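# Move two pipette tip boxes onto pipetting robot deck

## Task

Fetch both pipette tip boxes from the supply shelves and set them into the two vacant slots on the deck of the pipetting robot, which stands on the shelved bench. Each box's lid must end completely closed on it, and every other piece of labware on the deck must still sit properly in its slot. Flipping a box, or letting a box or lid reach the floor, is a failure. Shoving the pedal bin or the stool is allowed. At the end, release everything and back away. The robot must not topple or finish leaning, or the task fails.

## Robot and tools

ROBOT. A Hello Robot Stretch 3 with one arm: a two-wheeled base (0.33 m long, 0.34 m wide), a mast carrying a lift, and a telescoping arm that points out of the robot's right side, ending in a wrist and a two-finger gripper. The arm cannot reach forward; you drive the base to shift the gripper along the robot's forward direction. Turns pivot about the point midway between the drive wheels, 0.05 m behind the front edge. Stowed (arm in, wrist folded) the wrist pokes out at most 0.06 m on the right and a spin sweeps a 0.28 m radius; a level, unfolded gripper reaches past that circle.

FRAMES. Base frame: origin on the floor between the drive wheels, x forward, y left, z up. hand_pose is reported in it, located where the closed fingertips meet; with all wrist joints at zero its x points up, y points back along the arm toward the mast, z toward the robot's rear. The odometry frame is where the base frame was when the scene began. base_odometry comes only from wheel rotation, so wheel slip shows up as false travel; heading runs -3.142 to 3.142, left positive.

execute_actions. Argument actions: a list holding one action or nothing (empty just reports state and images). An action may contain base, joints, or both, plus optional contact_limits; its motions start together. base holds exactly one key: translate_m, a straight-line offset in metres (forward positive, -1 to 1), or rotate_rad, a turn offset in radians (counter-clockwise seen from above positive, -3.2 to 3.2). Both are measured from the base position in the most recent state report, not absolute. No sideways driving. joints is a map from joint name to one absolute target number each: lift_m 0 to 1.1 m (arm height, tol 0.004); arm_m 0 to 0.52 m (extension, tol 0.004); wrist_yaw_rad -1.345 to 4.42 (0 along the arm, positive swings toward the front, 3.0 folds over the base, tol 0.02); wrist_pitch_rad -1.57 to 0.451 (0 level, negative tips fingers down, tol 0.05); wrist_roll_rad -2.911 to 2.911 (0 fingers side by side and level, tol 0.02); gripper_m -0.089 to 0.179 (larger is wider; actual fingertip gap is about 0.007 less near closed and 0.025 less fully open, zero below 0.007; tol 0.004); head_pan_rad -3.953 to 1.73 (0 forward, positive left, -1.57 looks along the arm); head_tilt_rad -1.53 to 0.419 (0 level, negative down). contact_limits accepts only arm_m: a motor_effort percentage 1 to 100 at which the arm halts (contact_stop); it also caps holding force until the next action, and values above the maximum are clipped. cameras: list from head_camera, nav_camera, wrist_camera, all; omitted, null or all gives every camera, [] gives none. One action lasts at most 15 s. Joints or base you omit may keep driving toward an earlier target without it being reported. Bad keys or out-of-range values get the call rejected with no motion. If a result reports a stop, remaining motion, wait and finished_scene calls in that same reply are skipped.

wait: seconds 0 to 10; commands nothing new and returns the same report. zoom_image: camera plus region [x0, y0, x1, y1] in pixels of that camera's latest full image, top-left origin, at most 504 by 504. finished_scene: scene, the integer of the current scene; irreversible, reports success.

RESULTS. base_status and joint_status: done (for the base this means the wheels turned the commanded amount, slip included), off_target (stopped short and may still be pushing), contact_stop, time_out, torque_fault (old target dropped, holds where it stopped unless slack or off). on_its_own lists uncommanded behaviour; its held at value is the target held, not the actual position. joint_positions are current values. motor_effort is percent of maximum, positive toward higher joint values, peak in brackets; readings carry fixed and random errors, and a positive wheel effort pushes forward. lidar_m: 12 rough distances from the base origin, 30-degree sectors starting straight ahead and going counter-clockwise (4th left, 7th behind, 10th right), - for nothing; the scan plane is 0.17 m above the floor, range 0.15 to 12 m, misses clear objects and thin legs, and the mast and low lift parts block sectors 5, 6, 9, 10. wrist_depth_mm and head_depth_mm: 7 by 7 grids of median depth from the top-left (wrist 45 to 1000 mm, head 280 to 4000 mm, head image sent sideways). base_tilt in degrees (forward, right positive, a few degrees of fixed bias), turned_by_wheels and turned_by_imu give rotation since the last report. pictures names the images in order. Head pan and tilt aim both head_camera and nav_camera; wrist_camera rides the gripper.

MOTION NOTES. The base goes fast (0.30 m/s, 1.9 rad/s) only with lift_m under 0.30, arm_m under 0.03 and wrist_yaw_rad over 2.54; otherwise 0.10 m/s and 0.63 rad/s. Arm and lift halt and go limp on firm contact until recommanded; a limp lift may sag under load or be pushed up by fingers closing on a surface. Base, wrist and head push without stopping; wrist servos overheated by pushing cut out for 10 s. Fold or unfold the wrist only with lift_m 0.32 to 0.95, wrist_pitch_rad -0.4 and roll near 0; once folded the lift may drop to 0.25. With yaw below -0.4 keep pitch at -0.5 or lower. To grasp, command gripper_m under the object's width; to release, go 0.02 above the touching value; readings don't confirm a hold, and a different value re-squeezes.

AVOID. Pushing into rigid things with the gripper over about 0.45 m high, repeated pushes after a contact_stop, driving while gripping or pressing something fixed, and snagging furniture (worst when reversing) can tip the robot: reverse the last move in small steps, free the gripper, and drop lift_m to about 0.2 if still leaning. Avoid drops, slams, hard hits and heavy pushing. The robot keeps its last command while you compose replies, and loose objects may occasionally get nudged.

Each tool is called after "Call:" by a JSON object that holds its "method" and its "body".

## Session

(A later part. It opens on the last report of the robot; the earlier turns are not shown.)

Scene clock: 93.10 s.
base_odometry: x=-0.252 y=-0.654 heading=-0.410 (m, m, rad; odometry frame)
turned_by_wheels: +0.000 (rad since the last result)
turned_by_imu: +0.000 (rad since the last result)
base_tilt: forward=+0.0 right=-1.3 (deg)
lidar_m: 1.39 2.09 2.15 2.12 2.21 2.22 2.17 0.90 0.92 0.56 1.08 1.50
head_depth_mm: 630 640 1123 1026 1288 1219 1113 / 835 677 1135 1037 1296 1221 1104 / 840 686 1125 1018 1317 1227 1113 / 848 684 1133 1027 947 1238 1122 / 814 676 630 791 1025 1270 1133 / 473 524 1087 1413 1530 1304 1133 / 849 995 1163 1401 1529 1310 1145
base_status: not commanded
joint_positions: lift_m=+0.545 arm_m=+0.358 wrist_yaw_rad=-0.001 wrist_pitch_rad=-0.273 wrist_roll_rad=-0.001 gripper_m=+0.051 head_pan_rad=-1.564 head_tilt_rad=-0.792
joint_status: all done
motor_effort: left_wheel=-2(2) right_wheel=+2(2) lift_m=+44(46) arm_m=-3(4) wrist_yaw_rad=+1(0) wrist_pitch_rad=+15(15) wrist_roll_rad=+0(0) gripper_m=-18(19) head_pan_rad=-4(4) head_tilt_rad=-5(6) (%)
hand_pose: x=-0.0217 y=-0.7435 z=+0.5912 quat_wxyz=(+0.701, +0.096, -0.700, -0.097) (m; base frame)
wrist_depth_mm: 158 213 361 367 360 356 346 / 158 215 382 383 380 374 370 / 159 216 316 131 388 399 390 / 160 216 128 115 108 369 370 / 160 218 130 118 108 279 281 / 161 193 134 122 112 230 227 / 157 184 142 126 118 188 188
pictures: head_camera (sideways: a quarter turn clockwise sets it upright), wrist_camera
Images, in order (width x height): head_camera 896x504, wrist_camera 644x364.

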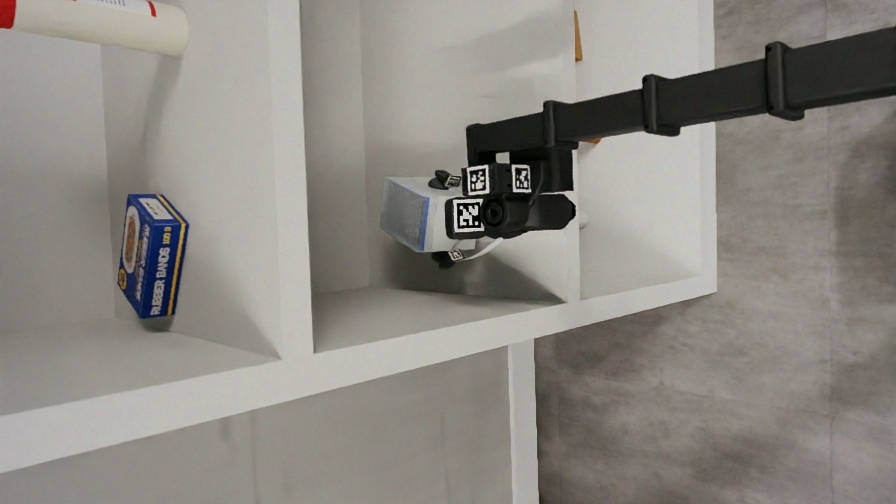

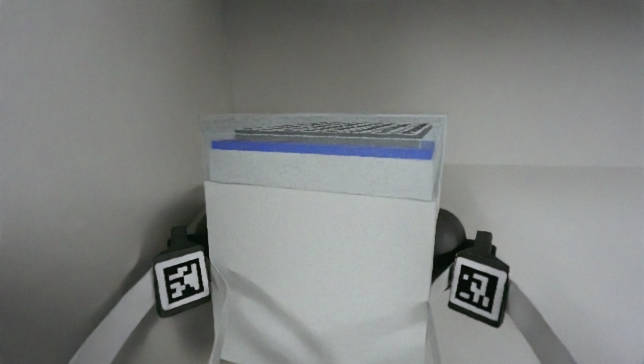

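Call:
{"method": "execute_actions", "body": {"actions": [{"base":{"translate_m":-0.12},"joints":{"lift_m":0.52,"arm_m":0.29}}], "cameras": []}}

Call:
{"method": "execute_actions", "body": {"actions": [{"joints":{"wrist_yaw_rad":0.33,"lift_m":0.515}}], "cameras": []}}

Call:
{"method": "execute_actions", "body": {"actions": [{"joints":{"gripper_m":0.179}}], "cameras": []}}

Call:
{"method": "execute_actions", "body": {"actions": [{"joints":{"arm_m":0.17}}], "cameras": []}}

Call:
{"method": "execute_actions", "body": {"actions": [{"base":{"translate_m":0.075},"joints":{"wrist_yaw_rad":0,"wrist_pitch_rad":-0.05,"lift_m":0.475}}], "cameras": ["head_camera","wrist_camera"]}}

Scene clock: 107.33 s.
base_odometry: x=-0.362 y=-0.606 heading=-0.410 (m, m, rad; odometry frame)
turned_by_wheels: +0.000 (rad since the last result)
turned_by_imu: -0.001 (rad since the last result)
base_tilt: forward=+0.0 right=-1.3 (deg)
lidar_m: 1.51 2.19 2.22 2.13 2.23 2.11 2.05 0.81 0.84 0.86 0.60 1.49
head_depth_mm: 822 666 1126 1001 927 1213 1101 / 617 648 1128 1038 929 1220 1098 / 823 663 1132 1004 - 1231 1116 / 837 694 1128 1058 949 1236 1132 / 838 683 1126 1066 959 1241 1134 / 826 700 757 870 943 1298 1133 / 643 631 605 1328 1532 1318 1135
base_status: done
joint_positions: lift_m=+0.520 arm_m=+0.290 wrist_yaw_rad=+0.004 wrist_pitch_rad=-0.263 wrist_roll_rad=-0.001 gripper_m=+0.051 head_pan_rad=-1.564 head_tilt_rad=-0.792
joint_status: all done
motor_effort: left_wheel=+0(7) right_wheel=+0(7) lift_m=+30(38) arm_m=-4(3) wrist_yaw_rad=-5(5) wrist_pitch_rad=+10(15) wrist_roll_rad=+0(0) gripper_m=-19(18) head_pan_rad=-4(4) head_tilt_rad=-6(6) (%)
hand_pose: x=-0.0206 y=-0.6764 z=+0.5689 quat_wxyz=(+0.702, +0.094, -0.700, -0.092) (m; base frame)
wrist_depth_mm: 293 406 426 417 411 403 398 / 299 410 456 445 432 432 429 / 297 413 404 122 133 452 440 / 289 325 121 108 101 326 324 / 246 245 126 113 104 244 242 / 195 200 135 122 111 198 195 / 165 163 151 132 123 163 161
pictures: none
No camera images: the call's "cameras" was empty. Leave "cameras" out to get every camera's image.

Scene clock: 108.33 s.
base_odometry: x=-0.362 y=-0.606 heading=-0.410 (m, m, rad; odometry frame)
turned_by_wheels: +0.000 (rad since the last result)
turned_by_imu: +0.000 (rad since the last result)
base_tilt: forward=+0.0 right=-1.3 (deg)
lidar_m: 1.50 2.18 2.23 2.13 2.22 2.11 2.05 0.81 0.84 0.77 0.60 1.49
head_depth_mm: 820 667 1125 1002 923 1220 1103 / 617 649 1125 1036 929 1228 1106 / 823 660 1126 1051 - 1233 1117 / 843 696 1127 947 1322 1237 1124 / 837 681 1122 1072 951 1238 1136 / 831 702 757 869 943 1308 1137 / 645 632 608 1316 1534 1309 1141
base_status: not commanded
joint_positions: lift_m=+0.515 arm_m=+0.290 wrist_yaw_rad=+0.319 wrist_pitch_rad=-0.256 wrist_roll_rad=+0.000 gripper_m=+0.051 head_pan_rad=-1.564 head_tilt_rad=-0.792
joint_status: all done
on_its_own: wrist_yaw_rad is at rest, and its effort (+13) is outside its rest range (-12 to +12)
motor_effort: left_wheel=-4(3) right_wheel=+7(7) lift_m=+28(30) arm_m=-3(4) wrist_yaw_rad=+13(18) wrist_pitch_rad=+7(10) wrist_roll_rad=+0(0) gripper_m=-18(19) head_pan_rad=-4(4) head_tilt_rad=-6(5) (%)
hand_pose: x=+0.0544 y=-0.6649 z=+0.5659 quat_wxyz=(+0.707, +0.201, -0.678, +0.022) (m; base frame)
wrist_depth_mm: 197 237 330 448 419 381 355 / 199 246 342 472 432 404 370 / 201 253 300 122 130 411 388 / 206 257 121 108 101 318 321 / 210 240 126 114 104 252 238 / 192 200 137 123 111 199 191 / 159 159 150 134 123 154 158
pictures: none
No camera images: the call's "cameras" was empty. Leave "cameras" out to get every camera's image.

Scene clock: 110.10 s.
base_odometry: x=-0.362 y=-0.606 heading=-0.410 (m, m, rad; odometry frame)
turned_by_wheels: +0.000 (rad since the last result)
turned_by_imu: +0.000 (rad since the last result)
base_tilt: forward=+0.0 right=-1.3 (deg)
lidar_m: 1.51 2.18 2.23 2.13 2.22 2.10 2.06 0.81 0.84 0.86 0.60 1.49
head_depth_mm: 820 666 1121 1003 930 1220 1102 / 619 647 1121 1040 928 1219 1105 / 822 662 1129 1051 941 1223 1110 / 839 696 1123 947 1320 1241 1115 / 843 684 1133 1067 961 1247 1130 / 827 703 756 865 937 1301 1140 / 643 630 609 1330 1544 1317 1141
base_status: not commanded
joint_positions: lift_m=+0.515 arm_m=+0.290 wrist_yaw_rad=+0.327 wrist_pitch_rad=-0.256 wrist_roll_rad=+0.000 gripper_m=+0.179 head_pan_rad=-1.564 head_tilt_rad=-0.792
joint_status: all done
motor_effort: left_wheel=-3(4) right_wheel=+3(7) lift_m=+29(29) arm_m=-3(3) wrist_yaw_rad=+3(13) wrist_pitch_rad=+8(8) wrist_roll_rad=+0(0) gripper_m=+0(90) head_pan_rad=-4(4) head_tilt_rad=-6(6) (%)
hand_pose: x=+0.0562 y=-0.6642 z=+0.5657 quat_wxyz=(+0.707, +0.204, -0.677, +0.025) (m; base frame)
wrist_depth_mm: 195 238 324 442 420 380 352 / 197 243 336 465 430 400 368 / 200 251 303 127 141 412 390 / 203 256 122 109 102 318 321 / 207 240 130 115 104 239 239 / - 191 144 123 112 190 199 / 153 159 152 135 122 159 153
pictures: none
No camera images: the call's "cameras" was empty. Leave "cameras" out to get every camera's image.

Scene clock: 112.23 s.
base_odometry: x=-0.362 y=-0.606 heading=-0.410 (m, m, rad; odometry frame)
turned_by_wheels: +0.000 (rad since the last result)
turned_by_imu: +0.000 (rad since the last result)
base_tilt: forward=+0.0 right=-1.3 (deg)
lidar_m: 1.51 2.19 2.24 2.13 2.22 2.11 2.06 0.81 0.84 0.86 0.60 1.49
head_depth_mm: 822 666 1122 1004 925 1223 1126 / 616 648 1122 1042 932 - 1099 / 825 660 1125 1047 939 - 1116 / 839 696 1133 949 923 1236 1125 / 843 683 1130 1071 955 1241 1130 / 828 703 758 866 942 1307 1131 / 645 632 607 1323 1534 1306 1137
base_status: not commanded
joint_positions: lift_m=+0.515 arm_m=+0.170 wrist_yaw_rad=+0.329 wrist_pitch_rad=-0.256 wrist_roll_rad=+0.000 gripper_m=+0.179 head_pan_rad=-1.564 head_tilt_rad=-0.792
joint_status: all done
motor_effort: left_wheel=-2(3) right_wheel=+3(3) lift_m=+29(29) arm_m=-4(4) wrist_yaw_rad=+2(4) wrist_pitch_rad=+7(7) wrist_roll_rad=+0(0) gripper_m=+1(0) head_pan_rad=-4(4) head_tilt_rad=-5(6) (%)
hand_pose: x=+0.0566 y=-0.5441 z=+0.5657 quat_wxyz=(+0.707, +0.204, -0.677, +0.025) (m; base frame)
wrist_depth_mm: 198 239 330 523 517 482 443 / 211 248 344 508 269 502 457 / 232 250 354 233 211 479 474 / - 258 324 250 225 321 320 / - 239 241 240 230 238 239 / - 291 217 200 191 189 198 / 755 311 415 588 176 163 153
pictures: none
No camera images: the call's "cameras" was empty. Leave "cameras" out to get every camera's image.

Scene clock: 113.93 s.
base_odometry: x=-0.293 y=-0.636 heading=-0.410 (m, m, rad; odometry frame)
turned_by_wheels: +0.000 (rad since the last result)
turned_by_imu: +0.000 (rad since the last result)
base_tilt: forward=+0.0 right=-1.3 (deg)
lidar_m: 1.43 2.11 2.18 2.13 2.22 2.18 2.13 0.86 0.89 0.59 0.57 1.50
head_depth_mm: 608 642 1126 1031 1291 1213 1105 / 826 661 1130 1042 935 1247 1114 / 841 687 1130 1019 921 - 1123 / 840 683 1128 1031 949 1238 1124 / 843 699 817 1005 941 1248 1132 / 643 622 614 766 1531 1307 1138 / 463 521 1167 1400 1536 1313 1142
base_status: done
joint_positions: lift_m=+0.475 arm_m=+0.170 wrist_yaw_rad=+0.003 wrist_pitch_rad=-0.076 wrist_roll_rad=+0.000 gripper_m=+0.179 head_pan_rad=-1.564 head_tilt_rad=-0.792
joint_status: all done
motor_effort: left_wheel=-2(2) right_wheel=+2(7) lift_m=+30(31) arm_m=-4(4) wrist_yaw_rad=-3(4) wrist_pitch_rad=+12(12) wrist_roll_rad=+0(0) gripper_m=-1(0) head_pan_rad=-4(4) head_tilt_rad=-5(5) (%)
hand_pose: x=-0.0208 y=-0.5689 z=+0.5704 quat_wxyz=(+0.707, +0.028, -0.706, -0.026) (m; base frame)
wrist_depth_mm: 213 295 527 538 529 528 520 / 214 292 532 557 560 533 536 / 214 296 536 214 567 555 559 / 214 294 441 216 367 459 468 / 214 265 284 224 248 287 299 / - 204 206 205 206 206 218 / 170 166 165 162 160 161 154
pictures: head_camera (sideways: a quarter turn clockwise sets it upright), wrist_camera
Images, in order (width x height): head_camera 896x504, wrist_camera 644x364.

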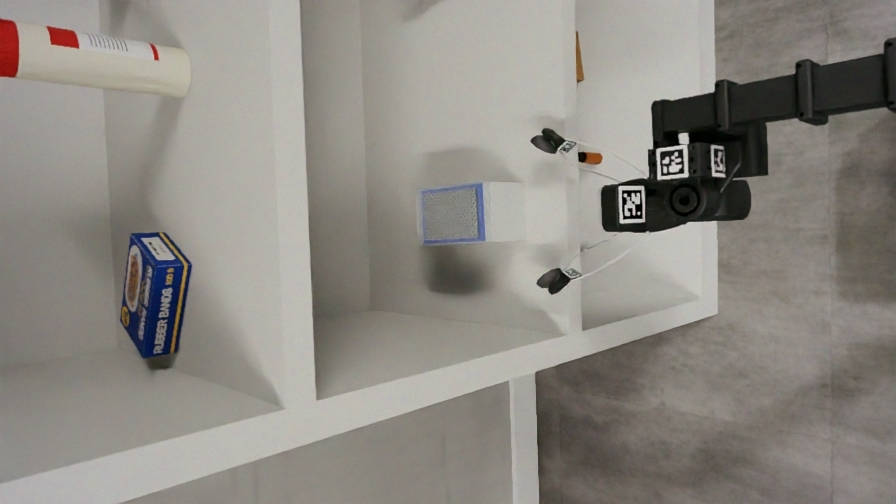

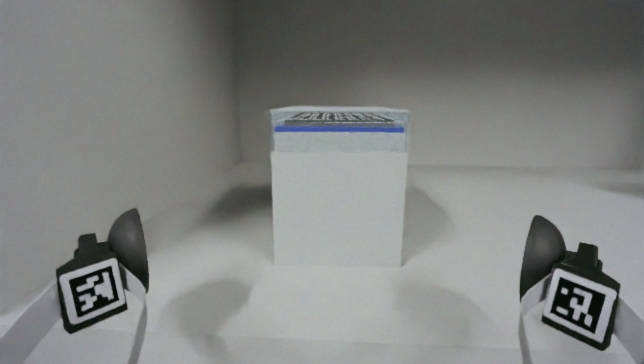

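Call:
{"method": "execute_actions", "body": {"actions": [{"joints":{"wrist_pitch_rad":-0.15,"lift_m":0.495,"arm_m":0.29}}], "cameras": ["wrist_camera"]}}

Call:
{"method": "execute_actions", "body": {"actions": [{"joints":{"gripper_m":0.0}}], "cameras": ["wrist_camera"]}}

Call:
{"method": "execute_actions", "body": {"actions": [{"joints":{"lift_m":0.53,"wrist_pitch_rad":-0.13}}], "cameras": ["head_camera","wrist_camera"]}}

Scene clock: 126.13 s.
base_odometry: x=-0.293 y=-0.636 heading=-0.410 (m, m, rad; odometry frame)
turned_by_wheels: +0.000 (rad since the last result)
turned_by_imu: -0.001 (rad since the last result)
base_tilt: forward=+0.0 right=-1.3 (deg)
lidar_m: 1.43 2.12 2.18 2.13 2.22 2.17 2.13 0.87 0.89 0.59 0.57 1.50
head_depth_mm: 611 642 1121 1026 1286 1221 1118 / 823 661 1129 1037 933 1237 1111 / 843 688 1132 1020 - 1230 1117 / 842 681 1128 1027 953 1238 1125 / 842 697 813 1006 941 1253 1136 / 640 623 612 765 1504 1304 1139 / 463 523 1166 1402 1539 1315 1139
base_status: not commanded
joint_positions: lift_m=+0.495 arm_m=+0.290 wrist_yaw_rad=+0.002 wrist_pitch_rad=-0.165 wrist_roll_rad=+0.000 gripper_m=+0.179 head_pan_rad=-1.564 head_tilt_rad=-0.792
joint_status: all done
motor_effort: left_wheel=-1(2) right_wheel=+2(2) lift_m=+42(44) arm_m=+2(1) wrist_yaw_rad=-2(3) wrist_pitch_rad=+7(13) wrist_roll_rad=+0(0) gripper_m=+1(0) head_pan_rad=-4(4) head_tilt_rad=-5(5) (%)
hand_pose: x=-0.0211 y=-0.6835 z=+0.5676 quat_wxyz=(+0.705, +0.059, -0.704, -0.058) (m; base frame)
wrist_depth_mm: 209 287 430 427 422 415 406 / 209 291 446 445 439 432 431 / 211 290 441 129 131 452 439 / 210 292 98 97 97 343 375 / 212 258 101 99 98 228 264 / - 196 107 105 104 180 206 / 153 158 113 111 110 152 152
pictures: wrist_camera
Images, in order (width x height): wrist_camera 644x364.

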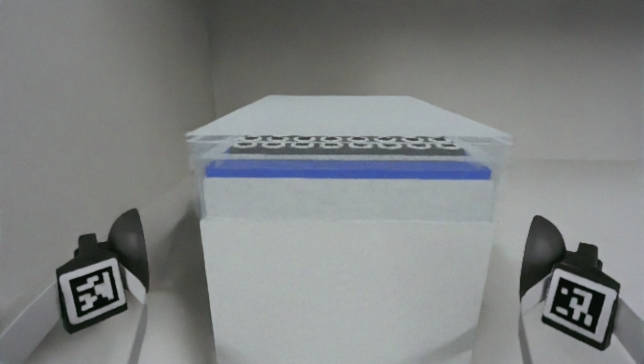

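Scene clock: 128.40 s.
base_odometry: x=-0.293 y=-0.636 heading=-0.410 (m, m, rad; odometry frame)
turned_by_wheels: +0.000 (rad since the last result)
turned_by_imu: +0.000 (rad since the last result)
base_tilt: forward=+0.0 right=-1.3 (deg)
lidar_m: 1.43 2.11 2.17 2.13 2.22 2.18 2.13 0.86 0.89 0.59 0.57 1.50
head_depth_mm: 607 644 1123 1030 1286 1221 1120 / 826 661 1126 1036 931 1240 1112 / 840 684 1133 1020 - 1222 1115 / 841 681 1134 1028 951 1232 1118 / 843 698 821 1009 939 1245 1129 / 640 623 612 766 1520 1302 1141 / 463 523 1166 1408 1528 1316 1146
base_status: not commanded
joint_positions: lift_m=+0.495 arm_m=+0.290 wrist_yaw_rad=+0.000 wrist_pitch_rad=-0.165 wrist_roll_rad=+0.000 gripper_m=+0.002 head_pan_rad=-1.564 head_tilt_rad=-0.792
joint_status: all done
motor_effort: left_wheel=-2(2) right_wheel=+3(3) lift_m=+42(42) arm_m=+2(2) wrist_yaw_rad=+1(2) wrist_pitch_rad=+7(7) wrist_roll_rad=+0(0) gripper_m=-42(100) head_pan_rad=-4(4) head_tilt_rad=-6(6) (%)
hand_pose: x=-0.0216 y=-0.6835 z=+0.5676 quat_wxyz=(+0.705, +0.058, -0.704, -0.059) (m; base frame)
wrist_depth_mm: 212 291 431 423 422 411 412 / 210 288 447 443 441 428 428 / 211 291 394 129 156 448 446 / 211 294 100 99 97 369 373 / 212 256 102 101 99 259 256 / 194 - 108 107 105 - 196 / - 158 115 113 112 156 159
pictures: wrist_camera
Images, in order (width x height): wrist_camera 644x364.

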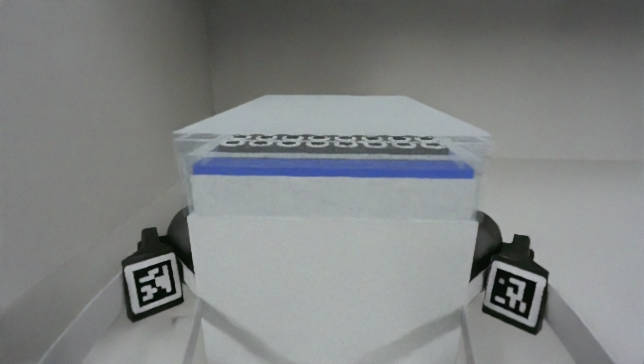

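Scene clock: 130.10 s.
base_odometry: x=-0.293 y=-0.636 heading=-0.410 (m, m, rad; odometry frame)
turned_by_wheels: +0.000 (rad since the last result)
turned_by_imu: +0.000 (rad since the last result)
base_tilt: forward=+0.0 right=-1.3 (deg)
lidar_m: 1.43 2.12 2.18 2.13 2.22 2.18 2.12 0.87 0.89 0.59 0.57 1.50
head_depth_mm: 608 642 1124 1033 1293 1221 1127 / 825 659 1123 1036 936 1223 1114 / 842 684 1130 968 - 1227 1115 / 842 681 1135 1033 950 1234 1118 / 842 700 818 1002 943 1241 1126 / 642 624 613 768 1529 1303 1133 / 463 524 1165 1413 1540 1307 1141
base_status: not commanded
joint_positions: lift_m=+0.530 arm_m=+0.290 wrist_yaw_rad=-0.001 wrist_pitch_rad=-0.167 wrist_roll_rad=+0.000 gripper_m=+0.007 head_pan_rad=-1.564 head_tilt_rad=-0.793
joint_status: all done
on_its_own: gripper_m is held at +0.007, not at your +0.000, by its stall guard, which is still easing
motor_effort: left_wheel=-1(9) right_wheel=+1(12) lift_m=+44(46) arm_m=-1(2) wrist_yaw_rad=+1(24) wrist_pitch_rad=+16(18) wrist_roll_rad=+0(0) gripper_m=-11(43) head_pan_rad=-4(4) head_tilt_rad=-5(5) (%)
hand_pose: x=-0.0217 y=-0.6837 z=+0.6022 quat_wxyz=(+0.705, +0.059, -0.704, -0.059) (m; base frame)
wrist_depth_mm: 209 290 429 428 422 420 413 / 211 291 443 451 443 436 427 / 210 294 433 459 453 450 447 / 211 295 130 117 111 476 463 / 212 291 131 119 109 326 328 / 213 251 134 123 114 263 249 / 203 202 141 126 118 195 204
pictures: head_camera (sideways: a quarter turn clockwise sets it upright), wrist_camera
Images, in order (width x height): head_camera 896x504, wrist_camera 644x364.

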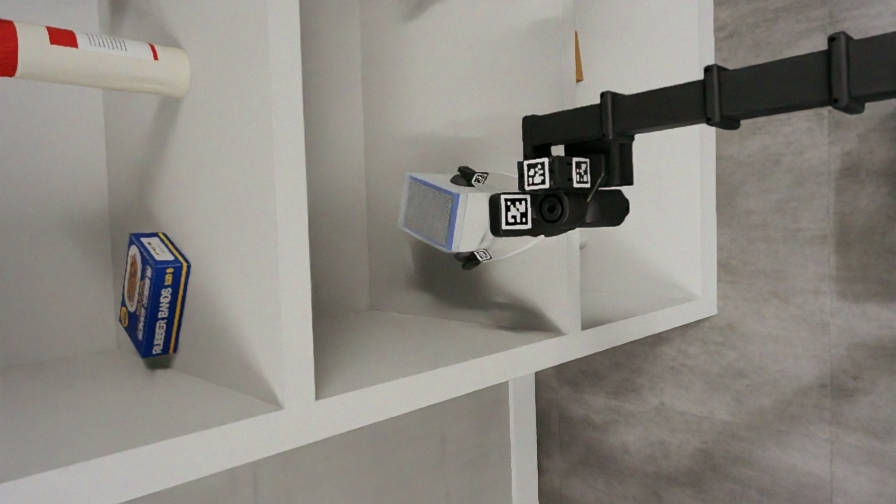

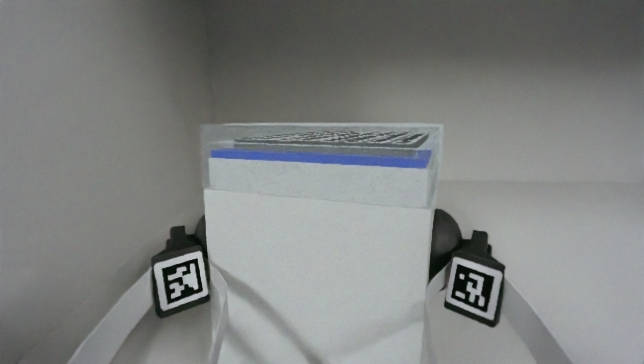

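Call:
{"method": "execute_actions", "body": {"actions": [{"base":{"translate_m":-0.075},"joints":{"lift_m":0.497,"gripper_m":0.04,"arm_m":0.28}}], "cameras": []}}

Call:
{"method": "execute_actions", "body": {"actions": [{"joints":{"wrist_yaw_rad":0.36,"lift_m":0.492}}], "cameras": []}}

Call:
{"method": "execute_actions", "body": {"actions": [{"joints":{"gripper_m":0.179}}], "cameras": []}}

Call:
{"method": "execute_actions", "body": {"actions": [{"joints":{"arm_m":0.19}}], "cameras": []}}

Call:
{"method": "execute_actions", "body": {"actions": [{"base":{"translate_m":0.078},"joints":{"wrist_yaw_rad":0,"wrist_pitch_rad":-0.15,"lift_m":0.497}}], "cameras": ["wrist_camera"]}}

Scene clock: 142.70 s.
base_odometry: x=-0.362 y=-0.606 heading=-0.410 (m, m, rad; odometry frame)
turned_by_wheels: +0.000 (rad since the last result)
turned_by_imu: -0.001 (rad since the last result)
base_tilt: forward=+0.0 right=-1.3 (deg)
lidar_m: 1.51 2.18 2.23 2.13 2.22 2.09 2.06 0.81 0.84 0.86 0.60 1.49
head_depth_mm: 820 664 1125 1000 927 1212 1122 / 618 647 1122 1041 919 1236 1114 / 826 660 1132 993 - 1229 1114 / 843 696 1133 1050 950 1237 1132 / 841 682 1131 1070 955 1239 1126 / 826 702 758 868 942 1302 1147 / 644 632 611 1331 1538 1310 1145
base_status: done
joint_positions: lift_m=+0.497 arm_m=+0.280 wrist_yaw_rad=+0.004 wrist_pitch_rad=-0.154 wrist_roll_rad=+0.000 gripper_m=+0.041 head_pan_rad=-1.564 head_tilt_rad=-0.793
joint_status: all done
motor_effort: left_wheel=+0(7) right_wheel=-1(8) lift_m=+29(39) arm_m=-3(2) wrist_yaw_rad=-5(5) wrist_pitch_rad=+11(17) wrist_roll_rad=+0(0) gripper_m=-22(32) head_pan_rad=-4(4) head_tilt_rad=-5(5) (%)
hand_pose: x=-0.0204 y=-0.6748 z=+0.5728 quat_wxyz=(+0.705, +0.056, -0.705, -0.053) (m; base frame)
wrist_depth_mm: 297 409 444 436 427 426 420 / 295 412 457 456 440 437 431 / 297 411 473 150 181 460 452 / 301 365 125 113 108 399 391 / 270 269 129 117 108 270 270 / 204 209 135 123 114 214 205 / 164 162 146 130 122 162 165
pictures: none
No camera images: the call's "cameras" was empty. Leave "cameras" out to get every camera's image.

Scene clock: 143.73 s.
base_odometry: x=-0.362 y=-0.606 heading=-0.410 (m, m, rad; odometry frame)
turned_by_wheels: +0.000 (rad since the last result)
turned_by_imu: +0.000 (rad since the last result)
base_tilt: forward=+0.0 right=-1.3 (deg)
lidar_m: 1.51 2.18 2.23 2.13 2.22 2.10 2.05 0.81 0.84 0.77 0.60 1.49
head_depth_mm: 821 665 1121 995 926 1221 1122 / 619 648 1128 1033 926 1235 1107 / 820 661 1126 1048 922 1236 1112 / 839 696 1129 993 1315 1234 1121 / 837 684 1132 1068 958 1232 1128 / 829 700 758 868 938 1292 1144 / 644 631 612 1320 1539 1302 1148
base_status: not commanded
joint_positions: lift_m=+0.492 arm_m=+0.280 wrist_yaw_rad=+0.348 wrist_pitch_rad=-0.139 wrist_roll_rad=+0.001 gripper_m=+0.041 head_pan_rad=-1.564 head_tilt_rad=-0.793
joint_status: all done
on_its_own: wrist_yaw_rad is at rest, and its effort (+15) is outside its rest range (-12 to +12)
motor_effort: left_wheel=-4(4) right_wheel=+7(9) lift_m=+28(29) arm_m=-3(4) wrist_yaw_rad=+15(21) wrist_pitch_rad=+4(11) wrist_roll_rad=-1(1) gripper_m=-21(22) head_pan_rad=-4(4) head_tilt_rad=-5(5) (%)
hand_pose: x=+0.0640 y=-0.6606 z=+0.5715 quat_wxyz=(+0.703, +0.171, -0.686, +0.073) (m; base frame)
wrist_depth_mm: 193 234 317 457 437 391 358 / 196 239 326 482 447 414 375 / 196 241 303 150 181 429 383 / 200 248 127 115 109 398 388 / 203 243 130 117 108 290 271 / 194 214 137 124 114 215 204 / 163 164 149 131 121 157 164
pictures: none
No camera images: the call's "cameras" was empty. Leave "cameras" out to get every camera's image.

Scene clock: 145.60 s.
base_odometry: x=-0.362 y=-0.606 heading=-0.410 (m, m, rad; odometry frame)
turned_by_wheels: +0.000 (rad since the last result)
turned_by_imu: +0.000 (rad since the last result)
base_tilt: forward=+0.0 right=-1.3 (deg)
lidar_m: 1.51 2.19 2.23 2.13 2.23 2.10 2.05 0.81 0.84 0.85 0.60 1.49
head_depth_mm: 821 665 1127 1004 925 1219 1118 / 617 647 1122 1038 933 1245 1118 / 825 659 1123 1042 923 1235 1122 / 839 696 1132 999 1322 1238 1124 / 841 683 1129 1062 957 1242 1128 / 825 701 760 870 937 1297 1134 / 642 631 612 1325 1527 1329 1148
base_status: not commanded
joint_positions: lift_m=+0.492 arm_m=+0.280 wrist_yaw_rad=+0.357 wrist_pitch_rad=-0.145 wrist_roll_rad=+0.001 gripper_m=+0.179 head_pan_rad=-1.564 head_tilt_rad=-0.793
joint_status: all done
motor_effort: left_wheel=-3(4) right_wheel=+3(7) lift_m=+29(29) arm_m=-3(3) wrist_yaw_rad=+3(15) wrist_pitch_rad=+7(7) wrist_roll_rad=-1(1) gripper_m=+1(90) head_pan_rad=-4(4) head_tilt_rad=-5(5) (%)
hand_pose: x=+0.0660 y=-0.6595 z=+0.5701 quat_wxyz=(+0.703, +0.176, -0.685, +0.075) (m; base frame)
wrist_depth_mm: 190 229 311 457 428 395 364 / 192 234 321 478 450 410 375 / 196 238 301 142 168 421 386 / 196 246 128 116 108 394 384 / 198 248 134 119 109 265 276 / - 201 143 126 115 201 210 / 155 162 150 133 122 161 155
pictures: none
No camera images: the call's "cameras" was empty. Leave "cameras" out to get every camera's image.

Scene clock: 147.50 s.
base_odometry: x=-0.362 y=-0.606 heading=-0.410 (m, m, rad; odometry frame)
turned_by_wheels: +0.000 (rad since the last result)
turned_by_imu: +0.000 (rad since the last result)
base_tilt: forward=+0.0 right=-1.3 (deg)
lidar_m: 1.51 2.18 2.22 2.13 2.23 2.10 2.06 0.81 0.84 0.86 0.60 1.49
head_depth_mm: 819 663 1122 1002 925 1218 1107 / 620 646 1133 1035 930 1237 1088 / 823 659 1128 1046 928 1219 1122 / 838 695 1125 998 923 1234 1124 / 843 682 1124 1067 953 1245 1130 / 827 701 758 870 943 1304 1133 / 646 631 611 1323 1522 1311 1145
base_status: not commanded
joint_positions: lift_m=+0.492 arm_m=+0.190 wrist_yaw_rad=+0.358 wrist_pitch_rad=-0.145 wrist_roll_rad=+0.001 gripper_m=+0.179 head_pan_rad=-1.564 head_tilt_rad=-0.793
joint_status: all done
motor_effort: left_wheel=-2(2) right_wheel=+2(2) lift_m=+29(29) arm_m=-4(1) wrist_yaw_rad=+2(4) wrist_pitch_rad=+7(7) wrist_roll_rad=-1(1) gripper_m=+0(0) head_pan_rad=-4(4) head_tilt_rad=-5(5) (%)
hand_pose: x=+0.0663 y=-0.5694 z=+0.5700 quat_wxyz=(+0.703, +0.177, -0.685, +0.075) (m; base frame)
wrist_depth_mm: 190 232 311 493 508 460 431 / 198 236 324 518 535 486 439 / 208 241 335 228 191 497 457 / 219 246 331 213 194 389 393 / - 251 266 228 204 264 276 / - 210 200 202 200 202 211 / 799 252 189 169 162 161 155
pictures: none
No camera images: the call's "cameras" was empty. Leave "cameras" out to get every camera's image.

Scene clock: 149.23 s.
base_odometry: x=-0.290 y=-0.637 heading=-0.410 (m, m, rad; odometry frame)
turned_by_wheels: +0.000 (rad since the last result)
turned_by_imu: +0.000 (rad since the last result)
base_tilt: forward=+0.0 right=-1.3 (deg)
lidar_m: 1.43 2.11 2.18 2.13 2.22 2.19 2.13 0.87 0.89 0.58 0.57 1.50
head_depth_mm: 606 644 1129 1029 1289 1215 1099 / 824 663 1131 1041 933 1243 1095 / 842 685 1126 1027 919 1221 1113 / 843 683 1131 1032 924 1233 1125 / 843 702 802 990 946 1241 1133 / 632 616 601 794 1513 1302 1132 / 464 533 1166 1403 1529 1314 1144
base_status: done
joint_positions: lift_m=+0.497 arm_m=+0.190 wrist_yaw_rad=+0.003 wrist_pitch_rad=-0.164 wrist_roll_rad=+0.001 gripper_m=+0.179 head_pan_rad=-1.564 head_tilt_rad=-0.793
joint_status: all done
motor_effort: left_wheel=-1(4) right_wheel=+1(7) lift_m=+42(44) arm_m=-4(4) wrist_yaw_rad=-3(3) wrist_pitch_rad=+7(8) wrist_roll_rad=-1(1) gripper_m=+1(1) head_pan_rad=-4(4) head_tilt_rad=-5(5) (%)
hand_pose: x=-0.0208 y=-0.5841 z=+0.5698 quat_wxyz=(+0.705, +0.059, -0.705, -0.057) (m; base frame)
wrist_depth_mm: 209 289 512 520 503 505 489 / 208 290 519 537 539 527 512 / 210 289 478 189 541 539 524 / 211 292 348 195 320 375 380 / 211 257 263 204 234 260 270 / - 200 201 201 201 200 209 / 157 162 163 162 162 162 156
pictures: wrist_camera
Images, in order (width x height): wrist_camera 644x364.

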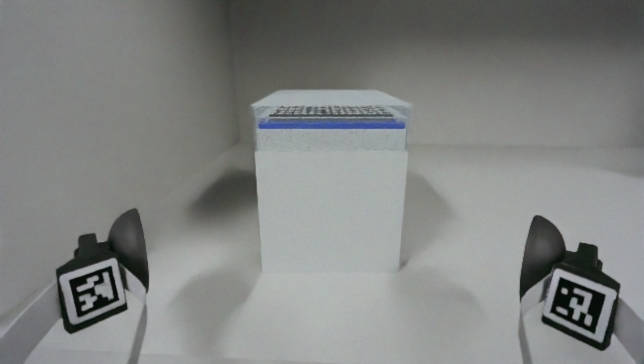

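Call:
{"method": "execute_actions", "body": {"actions": [{"joints":{"arm_m":0.272}}], "cameras": []}}

Call:
{"method": "execute_actions", "body": {"actions": [{"joints":{"gripper_m":0.02}}], "cameras": ["wrist_camera"]}}

Call:
{"method": "execute_actions", "body": {"actions": [{"joints":{"lift_m":0.535,"wrist_pitch_rad":-0.13}}], "cameras": ["head_camera","wrist_camera"]}}

Scene clock: 157.50 s.
base_odometry: x=-0.290 y=-0.637 heading=-0.410 (m, m, rad; odometry frame)
turned_by_wheels: +0.000 (rad since the last result)
turned_by_imu: -0.001 (rad since the last result)
base_tilt: forward=+0.0 right=-1.3 (deg)
lidar_m: 1.43 2.12 2.18 2.13 2.23 2.18 2.13 0.87 0.89 0.58 0.58 1.49
head_depth_mm: 606 644 1129 1029 1287 1205 1116 / 826 662 1127 1034 928 1227 1115 / 839 684 1122 1044 - 1226 1113 / 842 686 1139 1038 952 1233 1126 / 842 700 802 988 946 1254 1127 / 628 615 602 795 1516 1304 1130 / 462 534 1165 1403 1534 1309 1142
base_status: not commanded
joint_positions: lift_m=+0.497 arm_m=+0.272 wrist_yaw_rad=+0.002 wrist_pitch_rad=-0.165 wrist_roll_rad=+0.001 gripper_m=+0.179 head_pan_rad=-1.564 head_tilt_rad=-0.793
joint_status: all done
motor_effort: left_wheel=-1(1) right_wheel=+2(1) lift_m=+42(42) arm_m=+2(3) wrist_yaw_rad=-2(3) wrist_pitch_rad=+7(7) wrist_roll_rad=-1(1) gripper_m=+0(0) head_pan_rad=-4(4) head_tilt_rad=-5(5) (%)
hand_pose: x=-0.0210 y=-0.6655 z=+0.5696 quat_wxyz=(+0.704, +0.059, -0.705, -0.058) (m; base frame)
wrist_depth_mm: 206 284 444 442 434 427 428 / 207 283 470 468 457 451 447 / 207 284 418 142 467 472 461 / 209 290 112 110 111 378 376 / 208 256 115 114 114 263 267 / - 199 122 121 121 200 210 / 155 161 130 129 129 161 156
pictures: none
No camera images: the call's "cameras" was empty. Leave "cameras" out to get every camera's image.

Scene clock: 159.57 s.
base_odometry: x=-0.290 y=-0.637 heading=-0.410 (m, m, rad; odometry frame)
turned_by_wheels: +0.000 (rad since the last result)
turned_by_imu: +0.000 (rad since the last result)
base_tilt: forward=+0.0 right=-1.3 (deg)
lidar_m: 1.43 2.11 2.18 2.13 2.22 2.18 2.13 0.87 0.89 0.58 0.57 1.50
head_depth_mm: 609 642 1129 1026 1292 1216 1114 / 826 661 1122 1037 933 1239 1117 / 841 685 1124 1019 - 1222 1120 / 842 682 1126 1031 950 1248 1115 / 843 703 802 988 943 1244 1128 / 630 617 604 795 1522 1302 1134 / 462 533 1170 1405 1541 1305 1142
base_status: not commanded
joint_positions: lift_m=+0.497 arm_m=+0.272 wrist_yaw_rad=+0.002 wrist_pitch_rad=-0.166 wrist_roll_rad=+0.001 gripper_m=+0.021 head_pan_rad=-1.564 head_tilt_rad=-0.793
joint_status: all done
motor_effort: left_wheel=-1(1) right_wheel=+1(2) lift_m=+42(42) arm_m=+1(2) wrist_yaw_rad=-2(2) wrist_pitch_rad=+7(8) wrist_roll_rad=-1(1) gripper_m=-26(100) head_pan_rad=-4(4) head_tilt_rad=-5(5) (%)
hand_pose: x=-0.0210 y=-0.6654 z=+0.5693 quat_wxyz=(+0.704, +0.060, -0.705, -0.058) (m; base frame)
wrist_depth_mm: 205 285 446 453 436 432 420 / 206 286 470 463 455 457 441 / 206 287 421 139 167 469 464 / 208 288 123 121 121 373 373 / 208 257 126 126 125 259 261 / 194 204 133 133 132 208 200 / 161 161 150 141 143 157 160
pictures: wrist_camera
Images, in order (width x height): wrist_camera 644x364.

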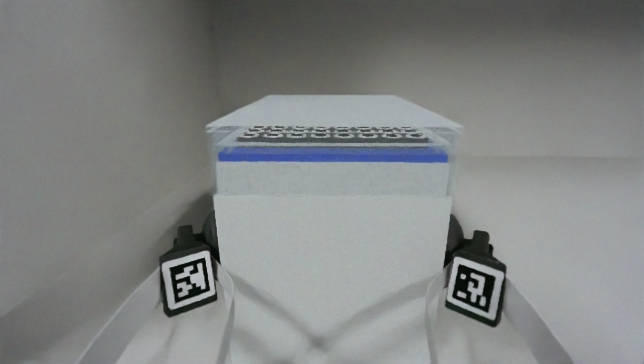

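Scene clock: 160.73 s.
base_odometry: x=-0.290 y=-0.637 heading=-0.410 (m, m, rad; odometry frame)
turned_by_wheels: +0.000 (rad since the last result)
turned_by_imu: +0.000 (rad since the last result)
base_tilt: forward=+0.0 right=-1.3 (deg)
lidar_m: 1.43 2.11 2.17 2.12 2.22 2.18 2.13 0.87 0.89 0.58 0.57 1.50
head_depth_mm: 607 643 1128 1034 1291 1218 1124 / 828 662 1120 1035 933 1247 1106 / 843 685 1125 1047 - 1228 1118 / 843 683 1130 1048 947 1238 1125 / 843 702 802 995 945 1243 1129 / 632 617 602 791 1496 1301 1134 / 462 534 1177 1416 1539 1310 1142
base_status: not commanded
joint_positions: lift_m=+0.535 arm_m=+0.272 wrist_yaw_rad=+0.002 wrist_pitch_rad=-0.167 wrist_roll_rad=+0.001 gripper_m=+0.028 head_pan_rad=-1.564 head_tilt_rad=-0.793
joint_status: all done
on_its_own: gripper_m is held at +0.027, not at your +0.020, by its stall guard, which is still easing
motor_effort: left_wheel=-1(1) right_wheel=+1(1) lift_m=+44(46) arm_m=+1(1) wrist_yaw_rad=-3(3) wrist_pitch_rad=+16(14) wrist_roll_rad=-1(1) gripper_m=-18(26) head_pan_rad=-4(4) head_tilt_rad=-4(4) (%)
hand_pose: x=-0.0210 y=-0.6654 z=+0.6071 quat_wxyz=(+0.704, +0.060, -0.705, -0.059) (m; base frame)
wrist_depth_mm: 205 286 439 446 433 431 430 / 207 286 466 465 454 448 441 / 208 288 465 477 471 472 466 / 208 290 384 135 135 479 482 / 209 291 135 134 133 336 338 / 209 258 134 134 133 273 259 / 201 210 134 134 132 202 209
pictures: head_camera (sideways: a quarter turn clockwise sets it upright), wrist_camera
Images, in order (width x height): head_camera 896x504, wrist_camera 644x364.

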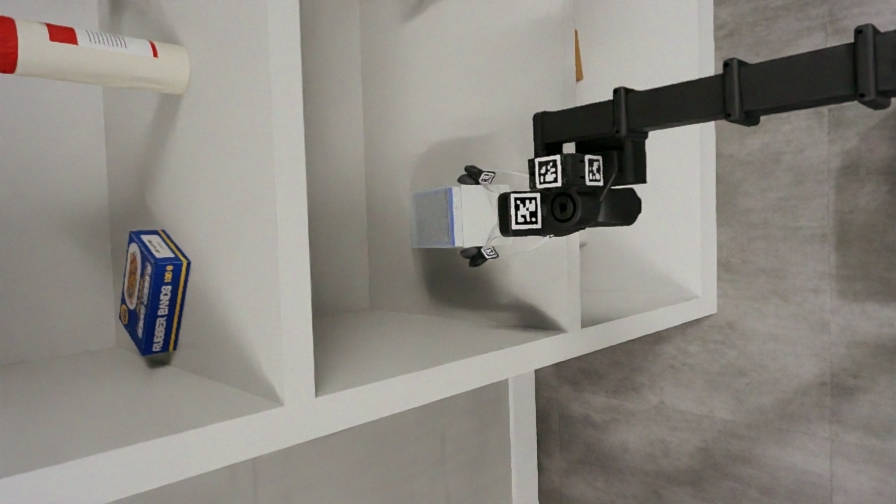

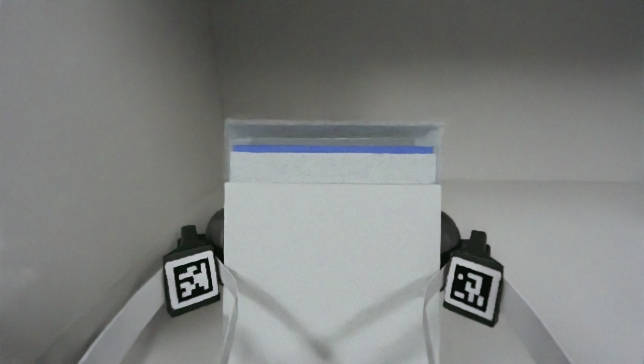

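Call:
{"method": "execute_actions", "body": {"actions": [{"joints":{"lift_m":0.56,"gripper_m":0.04}}], "cameras": ["wrist_camera"]}}

Call:
{"method": "execute_actions", "body": {"actions": [{"joints":{"wrist_pitch_rad":0.05}}], "cameras": ["wrist_camera","head_camera"]}}

Scene clock: 179.60 s.
base_odometry: x=-0.290 y=-0.637 heading=-0.410 (m, m, rad; odometry frame)
turned_by_wheels: +0.000 (rad since the last result)
turned_by_imu: -0.001 (rad since the last result)
base_tilt: forward=+0.0 right=-1.3 (deg)
lidar_m: 1.43 2.12 2.18 2.13 2.23 2.19 2.13 0.87 0.89 0.58 0.57 1.50
head_depth_mm: 608 645 1127 1022 1289 1212 1126 / 824 663 1123 1038 931 1221 1109 / 842 686 1127 1030 - 1229 1117 / 841 685 1127 1060 956 1238 1120 / 842 699 804 991 940 1258 1133 / 629 615 602 794 1521 1307 1140 / 463 534 1168 1415 1538 1311 1152
base_status: not commanded
joint_positions: lift_m=+0.560 arm_m=+0.272 wrist_yaw_rad=+0.002 wrist_pitch_rad=-0.167 wrist_roll_rad=+0.001 gripper_m=+0.041 head_pan_rad=-1.564 head_tilt_rad=-0.793
joint_status: all done
motor_effort: left_wheel=-1(1) right_wheel=+1(1) lift_m=+44(46) arm_m=+1(2) wrist_yaw_rad=-2(2) wrist_pitch_rad=+17(17) wrist_roll_rad=-1(1) gripper_m=-19(20) head_pan_rad=-4(4) head_tilt_rad=-5(5) (%)
hand_pose: x=-0.0210 y=-0.6654 z=+0.6320 quat_wxyz=(+0.704, +0.060, -0.705, -0.059) (m; base frame)
wrist_depth_mm: 205 282 438 441 437 433 422 / 206 287 460 457 453 445 443 / 207 286 473 483 472 469 471 / 208 290 387 147 148 483 478 / 211 289 140 138 139 388 393 / 209 267 134 134 132 315 299 / 210 240 131 128 128 232 240
pictures: wrist_camera
Images, in order (width x height): wrist_camera 644x364.

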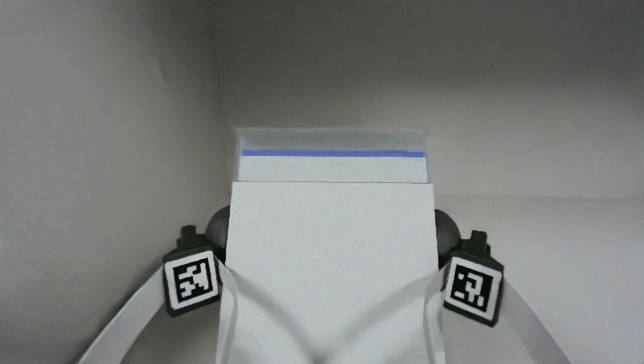

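Scene clock: 180.43 s.
base_odometry: x=-0.290 y=-0.637 heading=-0.410 (m, m, rad; odometry frame)
turned_by_wheels: +0.000 (rad since the last result)
turned_by_imu: +0.000 (rad since the last result)
base_tilt: forward=+0.0 right=-1.3 (deg)
lidar_m: 1.43 2.11 2.18 2.13 2.22 2.19 2.13 0.87 0.89 0.58 0.57 1.50
head_depth_mm: 610 642 1123 1027 1290 1220 1123 / 824 660 1127 1043 931 1226 1113 / 840 683 1126 999 - 1224 1121 / 841 683 1134 1016 953 1242 1124 / 845 704 804 988 940 1241 1133 / 630 616 602 792 1512 1300 1134 / 462 533 1165 1403 1539 1304 1150
base_status: not commanded
joint_positions: lift_m=+0.560 arm_m=+0.272 wrist_yaw_rad=+0.002 wrist_pitch_rad=+0.000 wrist_roll_rad=+0.001 gripper_m=+0.041 head_pan_rad=-1.564 head_tilt_rad=-0.793
joint_status: all done
motor_effort: left_wheel=-1(1) right_wheel=+1(1) lift_m=+44(44) arm_m=+2(2) wrist_yaw_rad=-2(2) wrist_pitch_rad=+22(22) wrist_roll_rad=-1(1) gripper_m=-19(18) head_pan_rad=-4(4) head_tilt_rad=-5(5) (%)
hand_pose: x=-0.0210 y=-0.6730 z=+0.6745 quat_wxyz=(+0.707, +0.001, -0.707, +0.000) (m; base frame)
wrist_depth_mm: 205 283 465 453 457 441 436 / 207 287 473 471 459 460 450 / 206 288 481 488 478 478 459 / 207 290 392 155 156 474 474 / 206 291 143 142 142 504 482 / 209 265 133 134 132 462 439 / 210 308 128 125 125 312 323
pictures: head_camera (sideways: a quarter turn clockwise sets it upright), wrist_camera
Images, in order (width x height): head_camera 896x504, wrist_camera 644x364.

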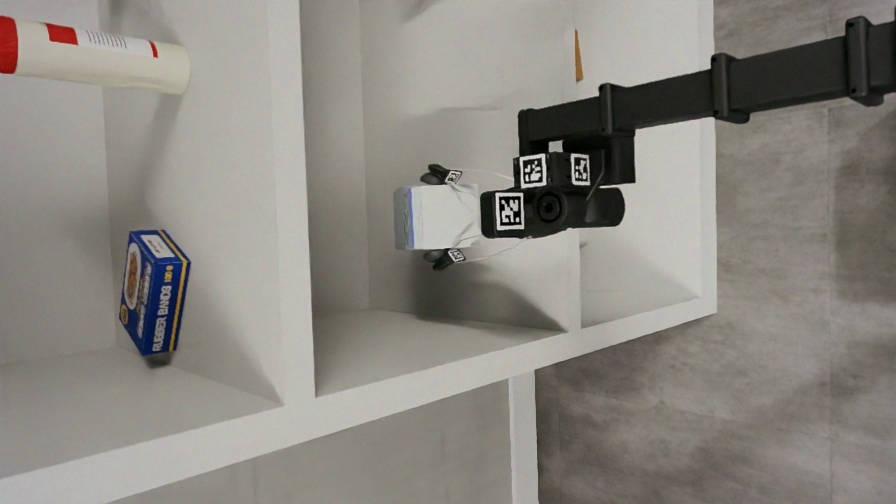

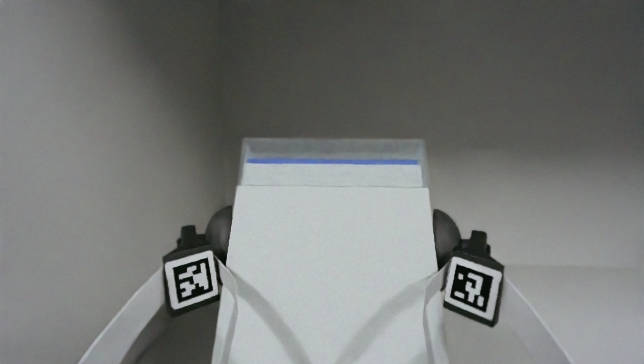

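Still tilting; set it down.

Call:
{"method": "execute_actions", "body": {"actions": [{"joints":{"lift_m":0.5,"wrist_pitch_rad":-0.14,"arm_m":0.24}}], "cameras": ["wrist_camera","head_camera"]}}

Scene clock: 189.53 s.
base_odometry: x=-0.290 y=-0.637 heading=-0.410 (m, m, rad; odometry frame)
turned_by_wheels: +0.000 (rad since the last result)
turned_by_imu: -0.001 (rad since the last result)
base_tilt: forward=+0.0 right=-1.3 (deg)
lidar_m: 1.43 2.11 2.18 2.13 2.22 2.18 2.13 0.87 0.89 0.58 0.57 1.50
head_depth_mm: 607 642 1122 1031 1291 1226 1101 / 826 661 1131 1042 929 1221 1094 / 840 685 1131 1042 907 1227 1120 / 839 685 1132 1058 940 1244 1129 / 843 699 806 993 943 1240 1132 / 629 615 605 793 1519 1306 1137 / 462 532 1162 1395 1537 1305 1148
base_status: not commanded
joint_positions: lift_m=+0.500 arm_m=+0.240 wrist_yaw_rad=+0.002 wrist_pitch_rad=-0.158 wrist_roll_rad=+0.001 gripper_m=+0.041 head_pan_rad=-1.564 head_tilt_rad=-0.793
joint_status: all done
motor_effort: left_wheel=-1(1) right_wheel=+1(1) lift_m=+30(40) arm_m=-3(3) wrist_yaw_rad=-2(2) wrist_pitch_rad=+8(23) wrist_roll_rad=-1(1) gripper_m=-18(19) head_pan_rad=-4(4) head_tilt_rad=-5(5) (%)
hand_pose: x=-0.0211 y=-0.6345 z=+0.5748 quat_wxyz=(+0.705, +0.057, -0.705, -0.056) (m; base frame)
wrist_depth_mm: 206 285 470 476 467 463 446 / 208 287 490 493 485 482 472 / 207 289 472 165 499 505 492 / 209 292 128 126 125 393 399 / 211 259 132 130 129 274 274 / 198 213 139 137 136 218 207 / 168 167 153 145 146 165 168
pictures: head_camera (sideways: a quarter turn clockwise sets it upright), wrist_camera
Images, in order (width x height): head_camera 896x504, wrist_camera 644x364.

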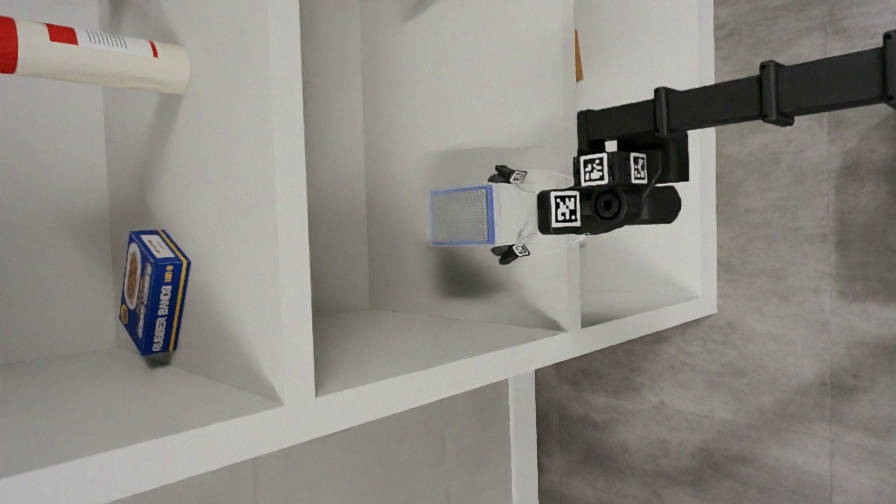

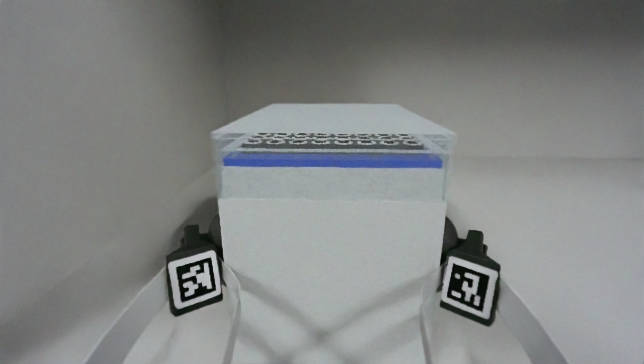

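Call:
{"method": "execute_actions", "body": {"actions": [{"joints":{"gripper_m":0.16}}], "cameras": []}}

Call:
{"method": "execute_actions", "body": {"actions": [{"joints":{"arm_m":0.268}}], "cameras": []}}

Call:
{"method": "execute_actions", "body": {"actions": [{"joints":{"gripper_m":0.075}}], "cameras": ["wrist_camera","head_camera"]}}

Call:
{"method": "zoom_image", "body": {"camera": "head_camera", "region": [400,130,600,300]}}

Scene clock: 200.87 s.
base_odometry: x=-0.290 y=-0.637 heading=-0.410 (m, m, rad; odometry frame)
turned_by_wheels: +0.000 (rad since the last result)
turned_by_imu: -0.001 (rad since the last result)
base_tilt: forward=+0.0 right=-1.3 (deg)
lidar_m: 1.43 2.12 2.17 2.13 2.22 2.19 2.13 0.87 0.89 0.58 0.57 1.49
head_depth_mm: 607 641 1121 1031 1292 1221 1109 / 825 663 1126 1038 929 1224 1098 / 841 681 1134 1033 907 1227 1115 / 848 684 1133 1051 950 1234 1128 / 839 702 803 993 944 1244 1141 / 631 615 601 795 1519 1301 1133 / 463 533 1164 1409 1544 1312 1149
base_status: not commanded
joint_positions: lift_m=+0.500 arm_m=+0.240 wrist_yaw_rad=+0.002 wrist_pitch_rad=-0.163 wrist_roll_rad=+0.001 gripper_m=+0.160 head_pan_rad=-1.564 head_tilt_rad=-0.793
joint_status: all done
motor_effort: left_wheel=-1(1) right_wheel=+1(1) lift_m=+30(30) arm_m=-3(3) wrist_yaw_rad=-2(2) wrist_pitch_rad=+10(11) wrist_roll_rad=-1(1) gripper_m=-1(89) head_pan_rad=-4(4) head_tilt_rad=-5(5) (%)
hand_pose: x=-0.0211 y=-0.6341 z=+0.5735 quat_wxyz=(+0.705, +0.058, -0.705, -0.057) (m; base frame)
wrist_depth_mm: 207 286 466 473 471 457 457 / 208 287 483 498 485 475 474 / 208 289 470 162 496 501 502 / 210 289 131 129 128 397 387 / 209 256 138 134 133 288 271 / 202 - 147 141 142 205 206 / 160 166 155 151 151 167 159
pictures: none
No camera images: the call's "cameras" was empty. Leave "cameras" out to get every camera's image.

Scene clock: 202.03 s.
base_odometry: x=-0.290 y=-0.637 heading=-0.410 (m, m, rad; odometry frame)
turned_by_wheels: +0.000 (rad since the last result)
turned_by_imu: +0.000 (rad since the last result)
base_tilt: forward=+0.0 right=-1.3 (deg)
lidar_m: 1.43 2.11 2.18 2.13 2.22 2.18 2.13 0.87 0.89 0.58 0.57 1.49
head_depth_mm: 608 644 1128 1032 1287 1214 1111 / 827 661 1128 1038 929 1223 1105 / 843 687 1133 1043 - 1224 1114 / 841 684 1135 1061 954 1236 1126 / 847 702 799 990 944 1251 1130 / 631 618 603 794 1517 1312 1138 / 462 533 1166 1413 1537 1309 1143
base_status: not commanded
joint_positions: lift_m=+0.500 arm_m=+0.268 wrist_yaw_rad=+0.002 wrist_pitch_rad=-0.163 wrist_roll_rad=+0.001 gripper_m=+0.160 head_pan_rad=-1.564 head_tilt_rad=-0.793
joint_status: all done
motor_effort: left_wheel=-1(1) right_wheel=+1(1) lift_m=+30(30) arm_m=+2(3) wrist_yaw_rad=-2(2) wrist_pitch_rad=+10(10) wrist_roll_rad=-1(1) gripper_m=+0(0) head_pan_rad=-4(4) head_tilt_rad=-5(5) (%)
hand_pose: x=-0.0211 y=-0.6616 z=+0.5735 quat_wxyz=(+0.705, +0.058, -0.705, -0.057) (m; base frame)
wrist_depth_mm: 205 284 446 448 436 430 426 / 207 287 468 468 456 456 441 / 207 287 472 161 471 481 469 / 210 288 103 102 102 390 387 / 208 257 105 104 103 269 268 / 201 - 111 109 108 197 206 / 159 166 119 116 114 166 160
pictures: none
No camera images: the call's "cameras" was empty. Leave "cameras" out to get every camera's image.

Scene clock: 203.37 s.
base_odometry: x=-0.290 y=-0.637 heading=-0.410 (m, m, rad; odometry frame)
turned_by_wheels: +0.000 (rad since the last result)
turned_by_imu: +0.000 (rad since the last result)
base_tilt: forward=+0.0 right=-1.3 (deg)
lidar_m: 1.43 2.12 2.17 2.12 2.22 2.19 2.13 0.87 0.89 0.58 0.57 1.49
head_depth_mm: 608 645 1127 1029 1284 1209 1114 / 825 662 1126 1040 934 1222 1104 / 839 687 1125 1031 - 1225 1115 / 842 684 1125 1033 947 1232 1119 / 842 699 802 991 942 1243 1130 / 630 617 602 794 1526 1302 1130 / 462 534 1167 1405 1539 1310 1144
base_status: not commanded
joint_positions: lift_m=+0.500 arm_m=+0.268 wrist_yaw_rad=+0.001 wrist_pitch_rad=-0.163 wrist_roll_rad=+0.001 gripper_m=+0.075 head_pan_rad=-1.564 head_tilt_rad=-0.793
joint_status: all done
motor_effort: left_wheel=-1(1) right_wheel=+1(1) lift_m=+30(30) arm_m=+2(2) wrist_yaw_rad=-2(2) wrist_pitch_rad=+10(11) wrist_roll_rad=-1(1) gripper_m=-8(88) head_pan_rad=-4(4) head_tilt_rad=-5(5) (%)
hand_pose: x=-0.0211 y=-0.6616 z=+0.5735 quat_wxyz=(+0.705, +0.058, -0.705, -0.057) (m; base frame)
wrist_depth_mm: 207 284 450 448 436 439 428 / 206 285 466 464 459 456 444 / 207 288 475 163 472 476 475 / 209 290 125 122 121 387 390 / 209 257 126 126 124 270 267 / 196 212 134 133 131 211 205 / 166 167 146 141 141 166 166
pictures: head_camera (sideways: a quarter turn clockwise sets it upright), wrist_camera
Images, in order (width x height): head_camera 896x504, wrist_camera 644x364.

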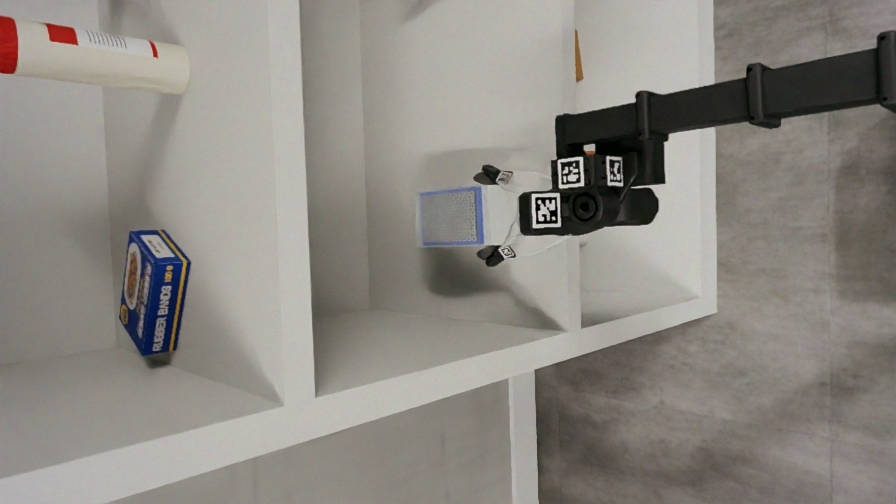

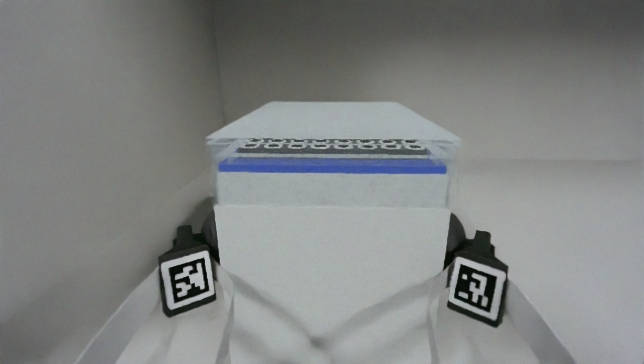

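Region (400, 130, 600, 300) of head_camera's 896x504 image, scaled by 2.520, with more detail than that image has; it fills the top 428 rows of this view, and the rest is white.

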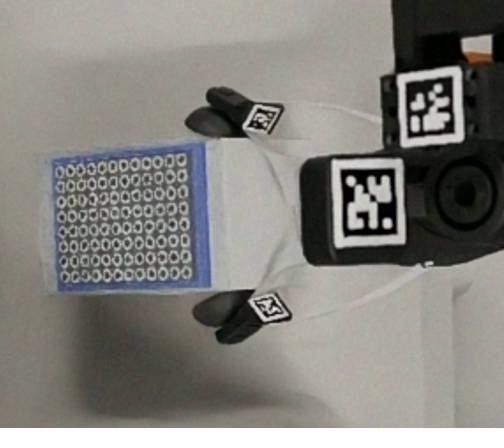

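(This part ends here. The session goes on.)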